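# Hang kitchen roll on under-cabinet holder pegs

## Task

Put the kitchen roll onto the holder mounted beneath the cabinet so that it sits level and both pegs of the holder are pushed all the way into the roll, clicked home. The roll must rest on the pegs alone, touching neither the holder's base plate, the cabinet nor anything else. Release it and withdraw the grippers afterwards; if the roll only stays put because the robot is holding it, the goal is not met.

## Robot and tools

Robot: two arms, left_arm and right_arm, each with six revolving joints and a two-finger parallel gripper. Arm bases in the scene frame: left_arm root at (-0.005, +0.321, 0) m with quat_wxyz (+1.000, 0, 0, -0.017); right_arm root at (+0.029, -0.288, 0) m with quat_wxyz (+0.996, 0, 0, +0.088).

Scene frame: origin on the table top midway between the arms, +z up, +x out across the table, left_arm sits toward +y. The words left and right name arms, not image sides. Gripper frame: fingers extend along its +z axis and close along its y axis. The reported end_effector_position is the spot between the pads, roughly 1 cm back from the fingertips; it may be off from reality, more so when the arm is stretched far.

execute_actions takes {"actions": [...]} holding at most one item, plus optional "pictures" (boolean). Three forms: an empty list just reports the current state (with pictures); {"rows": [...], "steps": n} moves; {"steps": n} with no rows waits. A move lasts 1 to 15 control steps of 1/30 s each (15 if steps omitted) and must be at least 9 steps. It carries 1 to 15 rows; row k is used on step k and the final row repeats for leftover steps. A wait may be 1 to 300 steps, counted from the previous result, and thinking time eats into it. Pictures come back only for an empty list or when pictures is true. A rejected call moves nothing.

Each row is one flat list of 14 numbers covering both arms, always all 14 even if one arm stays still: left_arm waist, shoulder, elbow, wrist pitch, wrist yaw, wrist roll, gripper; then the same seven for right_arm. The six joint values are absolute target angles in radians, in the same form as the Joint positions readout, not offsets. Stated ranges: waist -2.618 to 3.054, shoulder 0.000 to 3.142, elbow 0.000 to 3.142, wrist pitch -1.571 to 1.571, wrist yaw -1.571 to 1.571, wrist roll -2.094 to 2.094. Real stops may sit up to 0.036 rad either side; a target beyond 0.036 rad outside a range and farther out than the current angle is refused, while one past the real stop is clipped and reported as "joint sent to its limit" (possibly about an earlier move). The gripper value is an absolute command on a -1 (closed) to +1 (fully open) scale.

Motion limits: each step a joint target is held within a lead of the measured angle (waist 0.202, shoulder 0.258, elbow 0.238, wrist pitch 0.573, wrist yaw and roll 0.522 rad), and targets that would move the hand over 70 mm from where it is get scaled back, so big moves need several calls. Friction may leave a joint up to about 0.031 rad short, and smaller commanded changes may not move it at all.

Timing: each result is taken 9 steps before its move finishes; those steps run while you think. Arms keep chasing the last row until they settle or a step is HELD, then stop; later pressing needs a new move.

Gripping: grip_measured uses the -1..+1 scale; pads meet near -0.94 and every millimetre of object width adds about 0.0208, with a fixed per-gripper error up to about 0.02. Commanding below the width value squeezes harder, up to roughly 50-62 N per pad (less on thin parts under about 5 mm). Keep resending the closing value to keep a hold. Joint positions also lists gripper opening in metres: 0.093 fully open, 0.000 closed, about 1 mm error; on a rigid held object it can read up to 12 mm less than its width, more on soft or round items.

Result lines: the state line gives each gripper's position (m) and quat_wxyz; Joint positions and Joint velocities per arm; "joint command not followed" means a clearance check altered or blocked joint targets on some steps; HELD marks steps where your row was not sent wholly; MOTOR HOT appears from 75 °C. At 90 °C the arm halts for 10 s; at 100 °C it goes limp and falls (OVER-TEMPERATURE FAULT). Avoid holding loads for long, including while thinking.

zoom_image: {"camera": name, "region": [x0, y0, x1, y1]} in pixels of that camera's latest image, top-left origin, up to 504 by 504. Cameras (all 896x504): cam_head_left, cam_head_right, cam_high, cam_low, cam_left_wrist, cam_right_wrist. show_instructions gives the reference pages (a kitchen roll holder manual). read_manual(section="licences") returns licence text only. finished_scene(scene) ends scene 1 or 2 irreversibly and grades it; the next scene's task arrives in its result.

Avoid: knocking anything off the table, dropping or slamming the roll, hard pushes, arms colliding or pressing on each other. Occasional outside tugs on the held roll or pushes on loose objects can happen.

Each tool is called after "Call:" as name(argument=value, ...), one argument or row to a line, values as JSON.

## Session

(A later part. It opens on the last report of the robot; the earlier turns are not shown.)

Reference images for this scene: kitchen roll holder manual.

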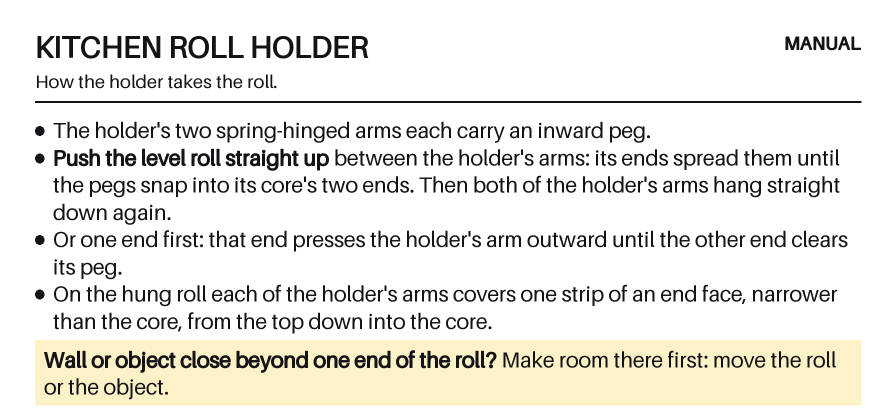

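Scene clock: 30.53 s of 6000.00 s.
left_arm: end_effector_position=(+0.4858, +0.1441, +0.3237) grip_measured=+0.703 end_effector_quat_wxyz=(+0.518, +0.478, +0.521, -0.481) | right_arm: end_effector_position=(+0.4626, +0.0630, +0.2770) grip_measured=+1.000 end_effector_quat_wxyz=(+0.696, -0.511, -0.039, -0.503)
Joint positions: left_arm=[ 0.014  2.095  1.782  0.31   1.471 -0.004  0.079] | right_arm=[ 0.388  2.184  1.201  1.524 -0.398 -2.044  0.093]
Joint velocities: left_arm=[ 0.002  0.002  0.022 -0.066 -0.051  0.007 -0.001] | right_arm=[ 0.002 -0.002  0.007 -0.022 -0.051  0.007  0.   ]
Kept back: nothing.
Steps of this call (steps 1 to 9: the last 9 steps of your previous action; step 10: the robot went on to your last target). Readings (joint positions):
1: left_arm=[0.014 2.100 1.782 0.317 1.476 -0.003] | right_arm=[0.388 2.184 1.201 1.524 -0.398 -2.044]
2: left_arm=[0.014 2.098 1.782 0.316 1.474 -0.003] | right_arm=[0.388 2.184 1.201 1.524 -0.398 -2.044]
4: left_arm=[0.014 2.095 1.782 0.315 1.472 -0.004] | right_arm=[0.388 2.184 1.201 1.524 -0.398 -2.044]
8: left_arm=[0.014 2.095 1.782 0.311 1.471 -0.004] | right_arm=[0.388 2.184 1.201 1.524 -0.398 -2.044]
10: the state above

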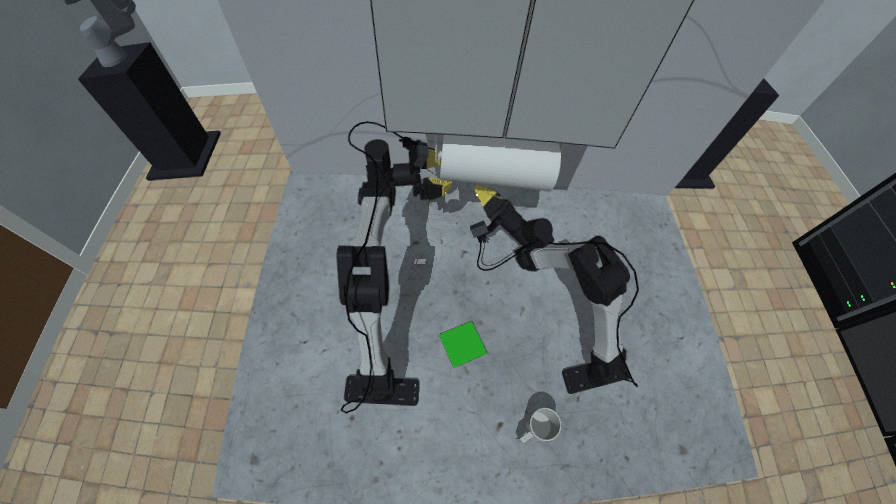

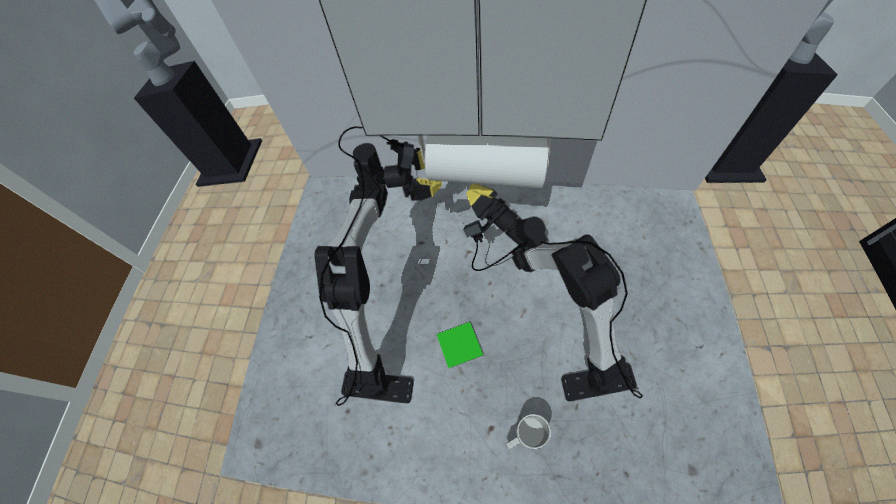

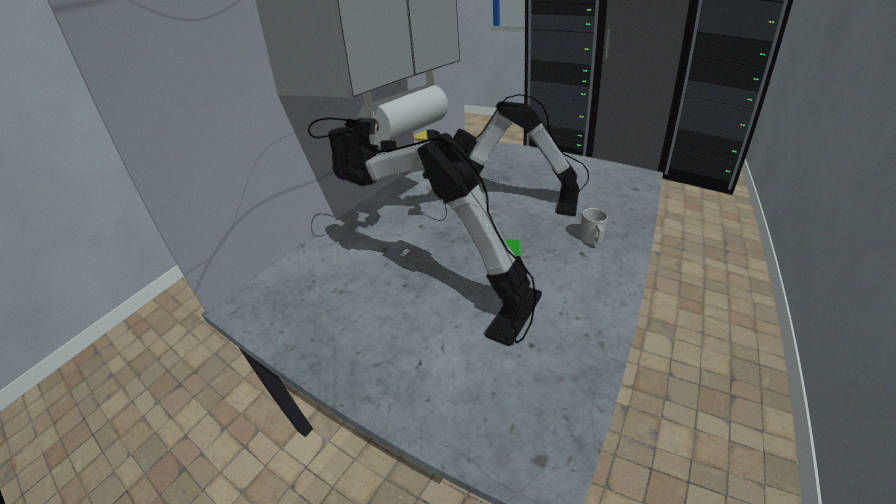

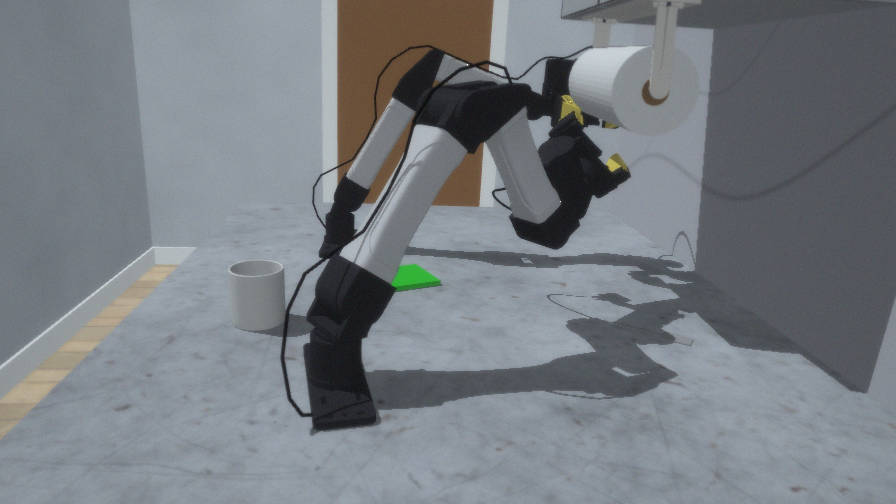

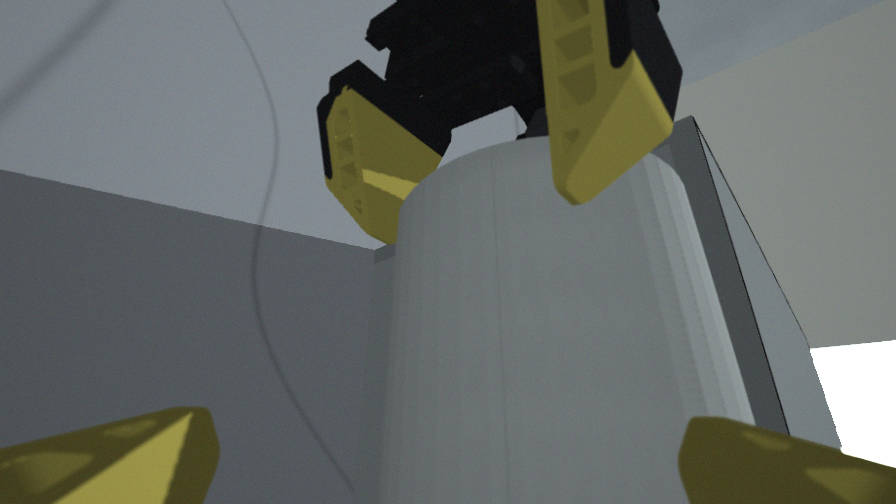

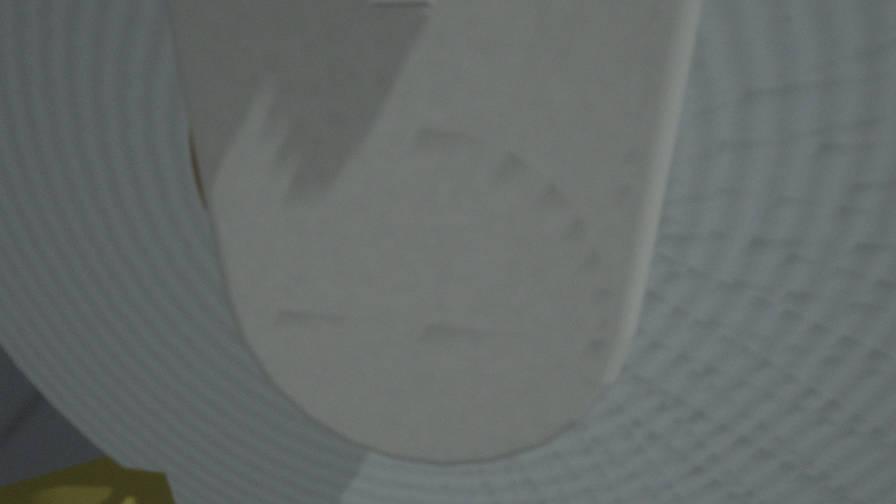

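Call:
execute_actions(
  actions=[
    {"rows":[[-0.01,2.06,1.81,0.34,1.52,0,0.7,0.39,2.185,1.18,1.53,-0.4,-2.05,1],[0.0,2.06,1.81,0.34,1.52,0,0.7,0.39,2.185,1.18,1.53,-0.4,-2.05,1],[0.01,2.06,1.81,0.34,1.53,0,0.7,0.39,2.185,1.18,1.53,-0.4,-2.05,1],[0.02,2.06,1.81,0.34,1.53,0,0.7,0.39,2.185,1.18,1.53,-0.4,-2.05,1],[0.03,2.06,1.81,0.34,1.54,0,0.7,0.39,2.185,1.18,1.53,-0.4,-2.05,1]]},
  ],
)

Call:
execute_actions(
  actions=[
    {"steps":12},
  ],
  pictures=true,
)

Scene clock: 31.13 s of 6000.00 s.
left_arm: end_effector_position=(+0.4872, +0.1561, +0.3236) grip_measured=+0.703 end_effector_quat_wxyz=(+0.520, +0.476, +0.523, -0.479) | right_arm: end_effector_position=(+0.4626, +0.0630, +0.2770) grip_measured=+1.000 end_effector_quat_wxyz=(+0.696, -0.511, -0.039, -0.503)
Joint positions: left_arm=[ 0.039  2.095  1.782  0.309  1.488 -0.004  0.079] | right_arm=[ 0.388  2.184  1.201  1.524 -0.398 -2.044  0.093]
Joint velocities: left_arm=[ 0.095 -0.037 -0.007  0.007  0.3    0.007  0.001] | right_arm=[ 0.002  0.007 -0.002 -0.051  0.007 -0.037  0.   ]
Steps of this call (steps 1 to 12: the robot went on to your last target; steps 13 to 18: the first 6 steps of this action). Readings (joint positions):
13: left_arm=[0.015 2.095 1.782 0.309 1.471 -0.004] | right_arm=[0.388 2.184 1.201 1.524 -0.398 -2.044]
14: left_arm=[0.017 2.095 1.782 0.309 1.471 -0.004] | right_arm=[0.388 2.184 1.201 1.524 -0.398 -2.044]
16: left_arm=[0.026 2.095 1.782 0.309 1.476 -0.004] | right_arm=[0.388 2.184 1.201 1.524 -0.398 -2.044]
18: the state above

Scene clock: 31.53 s of 6000.00 s.
left_arm: end_effector_position=(+0.4830, +0.1567, +0.3262) grip_measured=+0.703 end_effector_quat_wxyz=(+0.517, +0.482, +0.517, -0.482) | right_arm: end_effector_position=(+0.4626, +0.0630, +0.2770) grip_measured=+1.000 end_effector_quat_wxyz=(+0.696, -0.511, -0.039, -0.503)
Joint positions: left_arm=[ 0.041  2.089  1.782  0.31   1.508 -0.004  0.079] | right_arm=[ 0.388  2.184  1.201  1.524 -0.398 -2.044  0.093]
Joint velocities: left_arm=[-0.007  0.017  0.017 -0.11  -0.051 -0.022  0.   ] | right_arm=[-0.002 -0.017 -0.002 -0.037 -0.022  0.081  0.   ]
Kept back: nothing.
Steps of this call (steps 1 to 9: the last 9 steps of your previous action; steps 10 to 12: the robot went on to your last target). Readings (joint positions):
1: left_arm=[0.040 2.093 1.782 0.310 1.495 -0.004] | right_arm=[0.388 2.184 1.201 1.524 -0.398 -2.044]
2: left_arm=[0.040 2.092 1.782 0.310 1.501 -0.004] | right_arm=[0.388 2.184 1.201 1.524 -0.398 -2.044]
4: left_arm=[0.041 2.090 1.782 0.310 1.505 -0.004] | right_arm=[0.388 2.184 1.201 1.524 -0.398 -2.044]
8: left_arm=[0.041 2.089 1.782 0.310 1.508 -0.004] | right_arm=[0.388 2.184 1.201 1.524 -0.398 -2.044]
12: the state above

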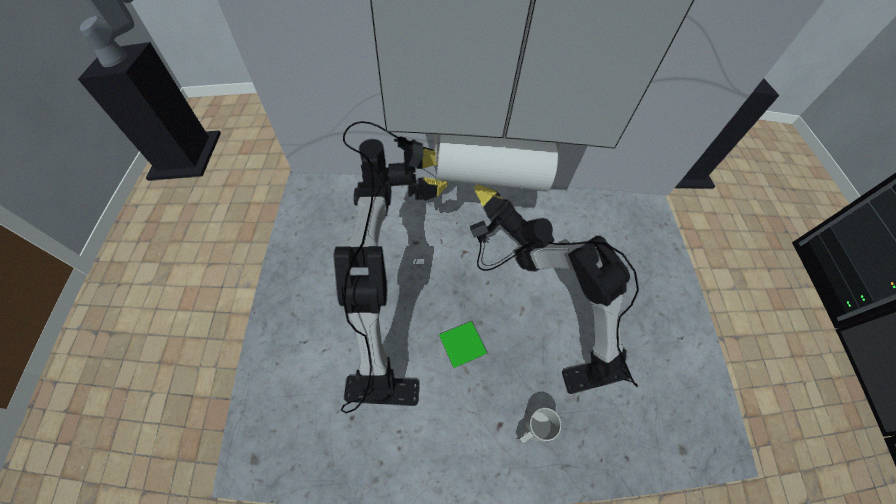

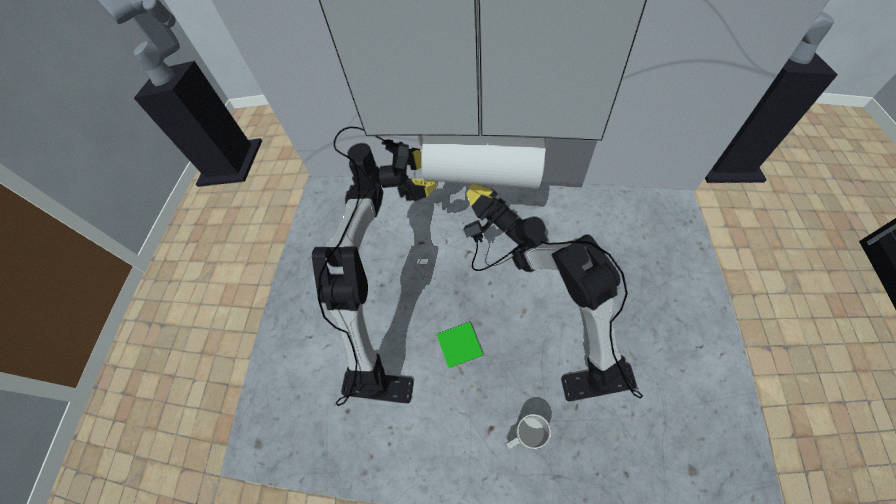

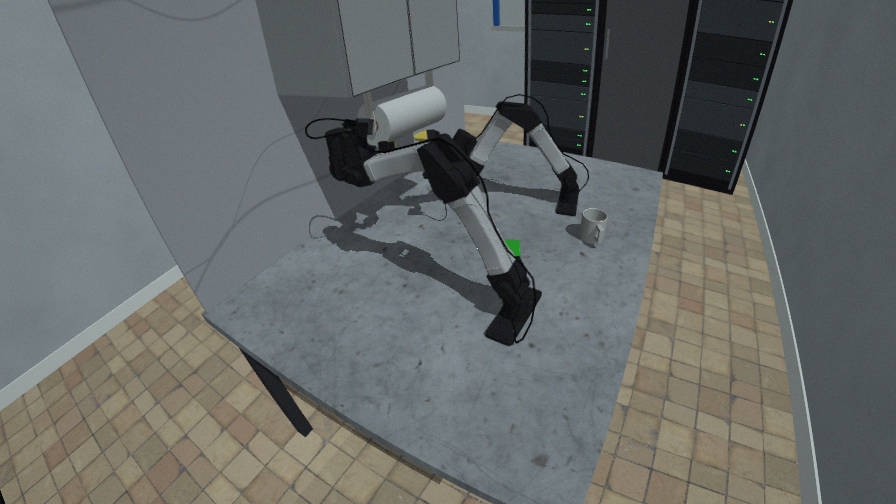

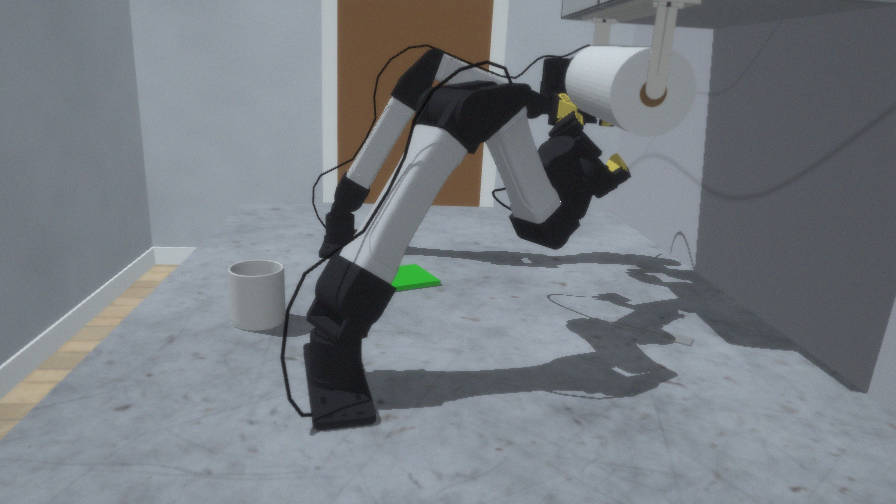

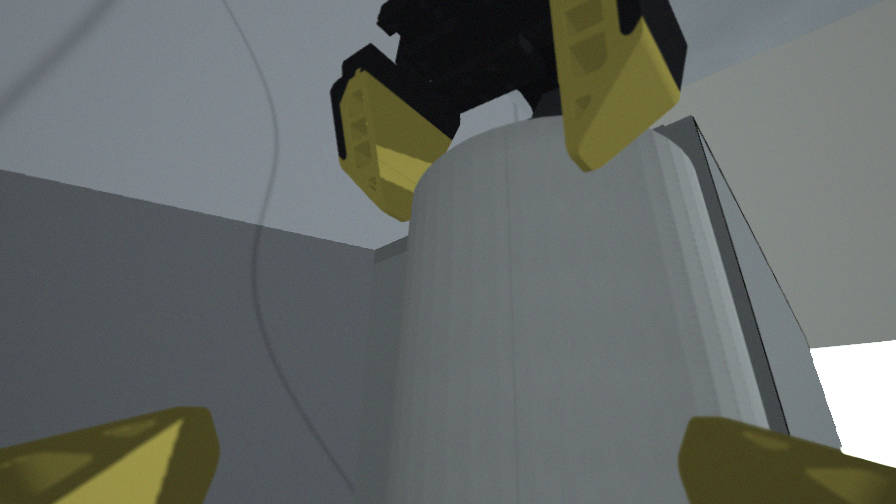

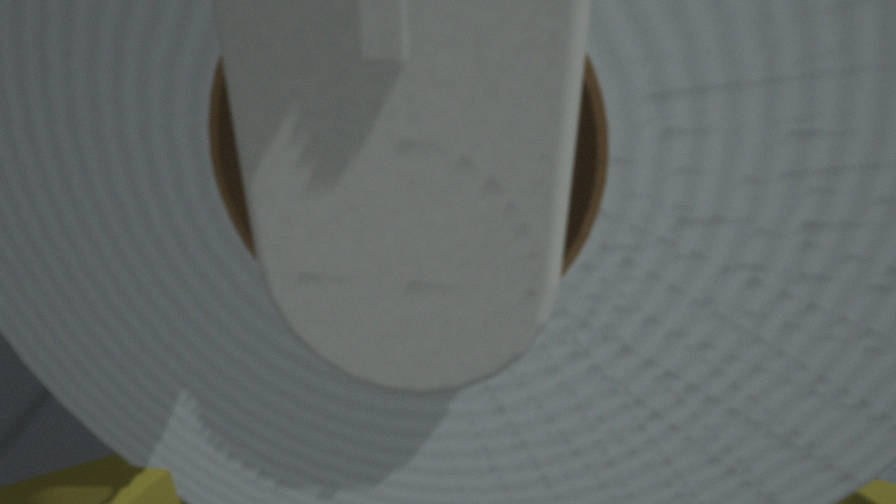

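On the peg. Release.

Call:
execute_actions(
  actions=[
    {"rows":[[0.04,2.08,1.79,0.33,1.53,0,0.7,0.39,2.185,1.18,1.53,-0.4,-2.05,1],[0.05,2.09,1.78,0.33,1.53,0,0.7,0.39,2.185,1.15,1.53,-0.4,-2.05,1],[0.055,2.09,1.76,0.34,1.53,0,0.7,0.39,2.185,1.12,1.53,-0.4,-2.05,1],[0.055,2.09,1.74,0.36,1.53,0,0.7,0.39,2.185,1.09,1.53,-0.4,-2.05,1],[0.055,2.09,1.72,0.38,1.53,0,0.7,0.39,2.185,1.06,1.53,-0.4,-2.05,1],[0.055,2.09,1.70,0.4,1.53,0,0.7,0.39,2.185,1.03,1.53,-0.4,-2.05,1],[0.055,2.09,1.68,0.42,1.53,0,0.7,0.39,2.185,1.0,1.53,-0.4,-2.05,1],[0.07,2.09,1.67,0.42,1.53,0,0.7,0.39,2.185,0.97,1.53,-0.4,-2.05,1],[0.1,2.09,1.67,0.42,1.53,0,0.7,0.39,2.185,0.94,1.53,-0.4,-2.05,1],[0.14,2.09,1.67,0.42,1.55,0,0.7,0.39,2.185,0.9,1.53,-0.4,-2.05,1],[0.18,2.09,1.67,0.42,1.57,0,0.7,0.39,2.185,0.9,1.53,-0.4,-2.05,1],[0.22,2.09,1.67,0.42,1.57,0,0.7,0.39,2.185,0.9,1.53,-0.4,-2.05,1]]},
  ],
)

Call:
execute_actions(
  actions=[
    {"rows":[[0.4,1.8,1.3,0.5,1.57,0,0.72,0.39,1.6,0.5,1.1,-0.4,-2.05,1]]},
  ],
)

Call:
execute_actions(
  actions=[
    {"steps":25},
  ],
  pictures=true,
)

Scene clock: 32.67 s of 6000.00 s.
left_arm: end_effector_position=(+0.4823, +0.1604, +0.3185) grip_measured=+0.703 end_effector_quat_wxyz=(+0.517, +0.482, +0.517, -0.482) | right_arm: end_effector_position=(+0.4564, +0.0589, +0.2451) grip_measured=+1.000 end_effector_quat_wxyz=(+0.686, -0.542, -0.026, -0.485)
Joint positions: left_arm=[ 0.048  2.089  1.752  0.341  1.516 -0.004  0.079] | right_arm=[ 0.388  2.184  1.111  1.536 -0.398 -2.044  0.093]
Joint velocities: left_arm=[-0.007  0.002 -0.491  0.315  0.022 -0.037 -0.   ] | right_arm=[-0.007  0.002 -0.935 -0.125 -0.022 -0.066  0.   ]
Steps of this call (steps 1 to 28: the robot went on to your last target; steps 29 to 34: the first 6 steps of this action). Readings (joint positions):
29: left_arm=[0.041 2.089 1.782 0.310 1.508 -0.004] | right_arm=[0.388 2.184 1.201 1.524 -0.398 -2.044]
30: left_arm=[0.043 2.089 1.782 0.310 1.508 -0.004] | right_arm=[0.388 2.184 1.197 1.525 -0.398 -2.044]
32: left_arm=[0.047 2.089 1.776 0.317 1.511 -0.004] | right_arm=[0.388 2.184 1.167 1.534 -0.398 -2.044]
34: the state above

Scene clock: 33.17 s of 6000.00 s.
left_arm: end_effector_position=(+0.4363, +0.3183, +0.3032) grip_measured=+0.717 end_effector_quat_wxyz=(+0.579, +0.377, +0.598, -0.406) | right_arm: end_effector_position=(+0.3616, -0.0009, +0.1715) grip_measured=+1.000 end_effector_quat_wxyz=(-0.607, +0.703, -0.047, +0.366)
Joint positions: left_arm=[ 0.418  1.83   1.341  0.444  1.558 -0.004  0.08 ] | right_arm=[ 0.388  1.716  0.528  1.194 -0.398 -2.045  0.093]
Joint velocities: left_arm=[ 0.53  -0.769 -0.593  0.3    0.125 -0.007  0.001] | right_arm=[-0.007 -2.073 -0.799 -0.564 -0.125 -0.095  0.   ]
Steps of this call (steps 1 to 9: the last 9 steps of your previous action; steps 10 to 15: the first 6 steps of this action). Readings (joint positions):
10: left_arm=[0.243 2.073 1.651 0.401 1.542 -0.004] | right_arm=[0.388 2.142 0.878 1.460 -0.393 -2.045]
11: left_arm=[0.277 2.029 1.585 0.405 1.542 -0.004] | right_arm=[0.388 2.063 0.796 1.369 -0.392 -2.045]
13: left_arm=[0.358 1.914 1.430 0.425 1.545 -0.004] | right_arm=[0.388 1.885 0.631 1.263 -0.394 -2.045]
15: the state above

Scene clock: 34.00 s of 6000.00 s.
left_arm: end_effector_position=(+0.4278, +0.3084, +0.3112) grip_measured=+0.717 end_effector_quat_wxyz=(+0.585, +0.398, +0.584, -0.398) | right_arm: end_effector_position=(+0.3518, -0.0066, +0.1968) grip_measured=+1.000 end_effector_quat_wxyz=(-0.613, +0.695, -0.042, +0.373)
Joint positions: left_arm=[ 0.403  1.797  1.317  0.484  1.565 -0.004  0.08 ] | right_arm=[ 0.388  1.595  0.513  1.115 -0.4   -2.045  0.093]
Joint velocities: left_arm=[ 0.002 -0.002  0.012  0.007 -0.037  0.007 -0.   ] | right_arm=[ 0.002 -0.002 -0.002  0.066  0.007  0.022  0.   ]
Kept back: nothing.
Steps of this call (steps 1 to 9: the last 9 steps of your previous action; steps 10 to 25: the robot went on to your last target). Readings (joint positions):
1: left_arm=[0.428 1.810 1.330 0.454 1.562 -0.004] | right_arm=[0.388 1.658 0.513 1.181 -0.400 -2.045]
2: left_arm=[0.429 1.801 1.327 0.464 1.563 -0.004] | right_arm=[0.388 1.623 0.513 1.179 -0.400 -2.045]
4: left_arm=[0.417 1.797 1.327 0.479 1.565 -0.004] | right_arm=[0.388 1.595 0.513 1.179 -0.400 -2.045]
8: left_arm=[0.403 1.797 1.319 0.482 1.565 -0.004] | right_arm=[0.388 1.595 0.513 1.141 -0.400 -2.045]
25: the state above

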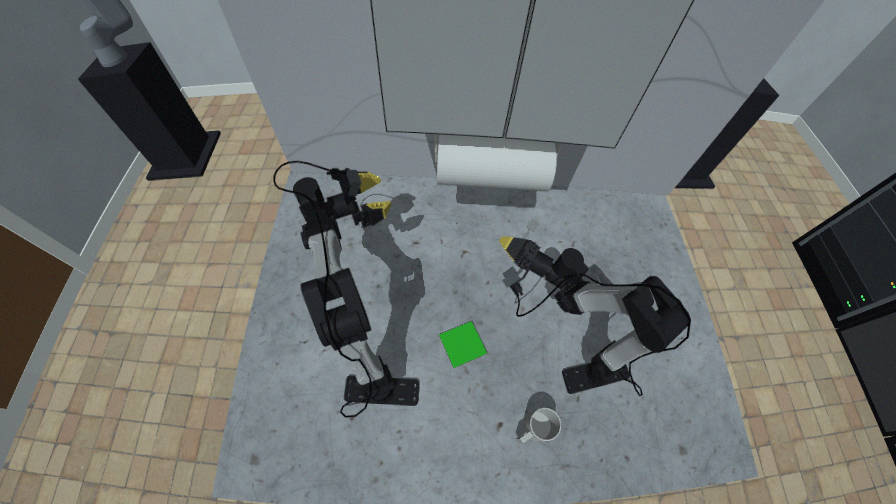

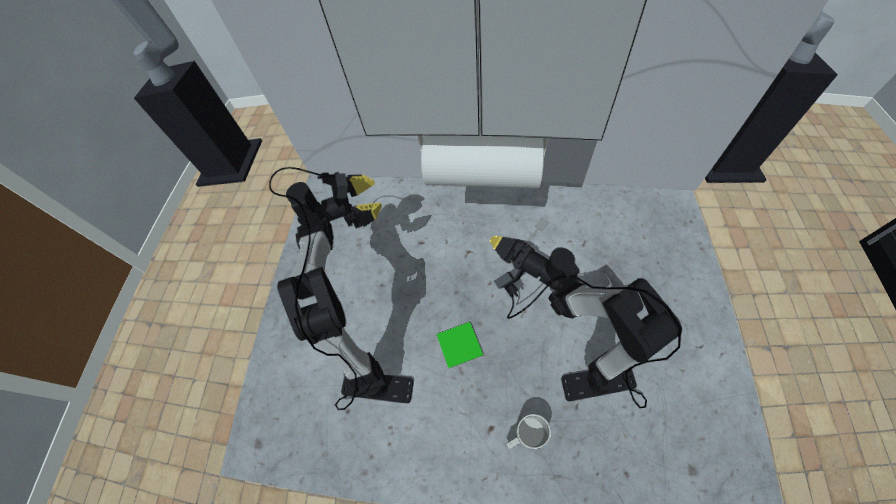

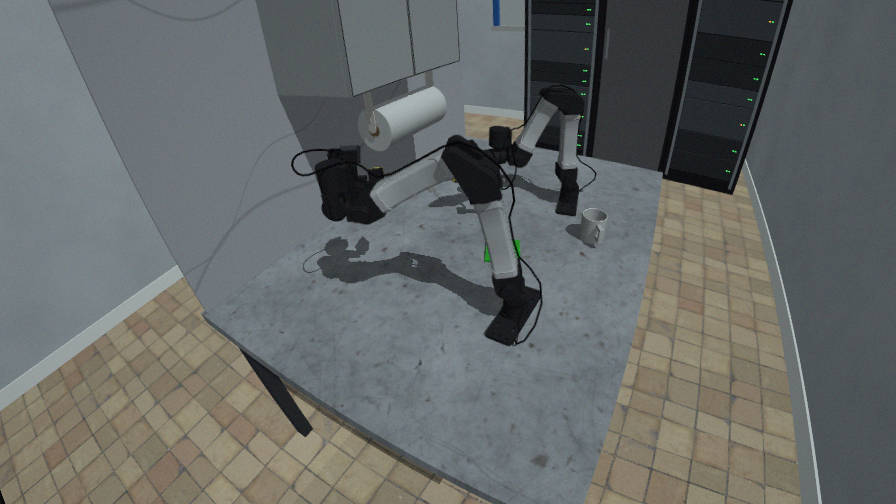

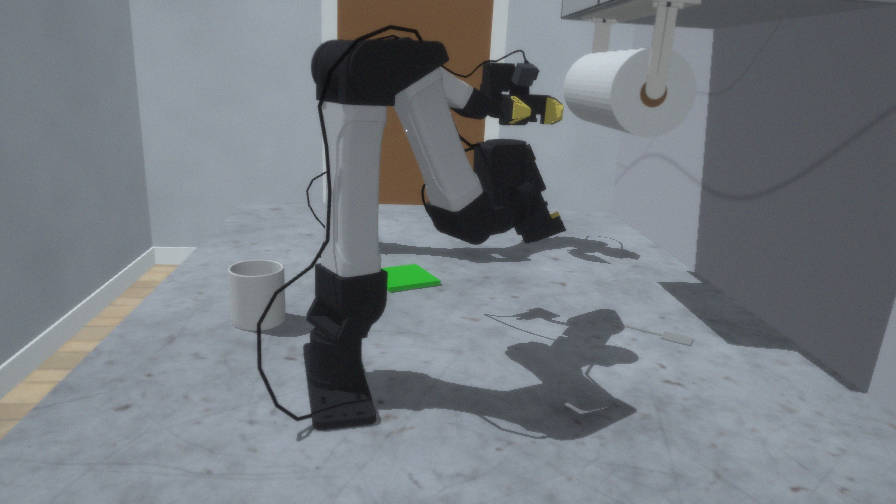

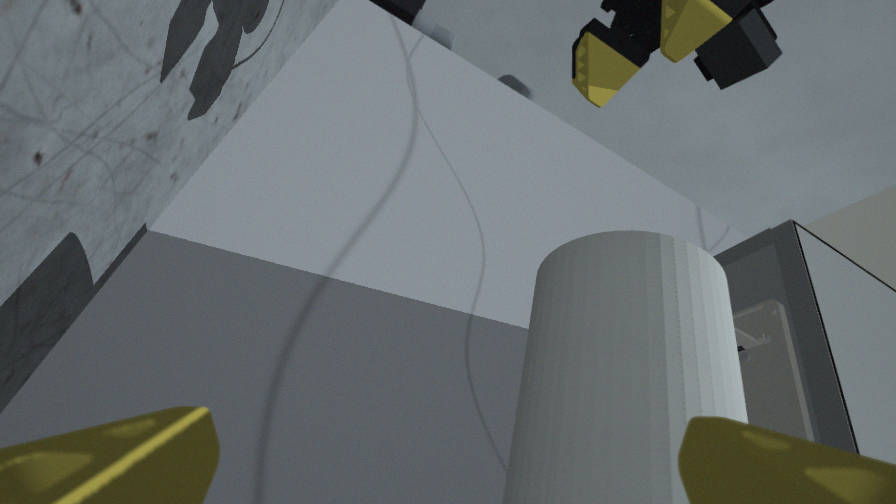

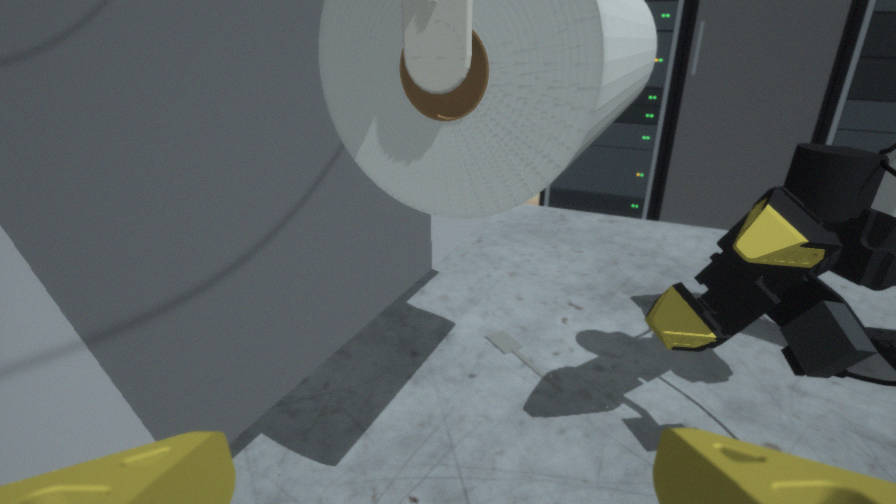

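Call:
finished_scene(
  scene=2,
)

The scene is finished: the task was done.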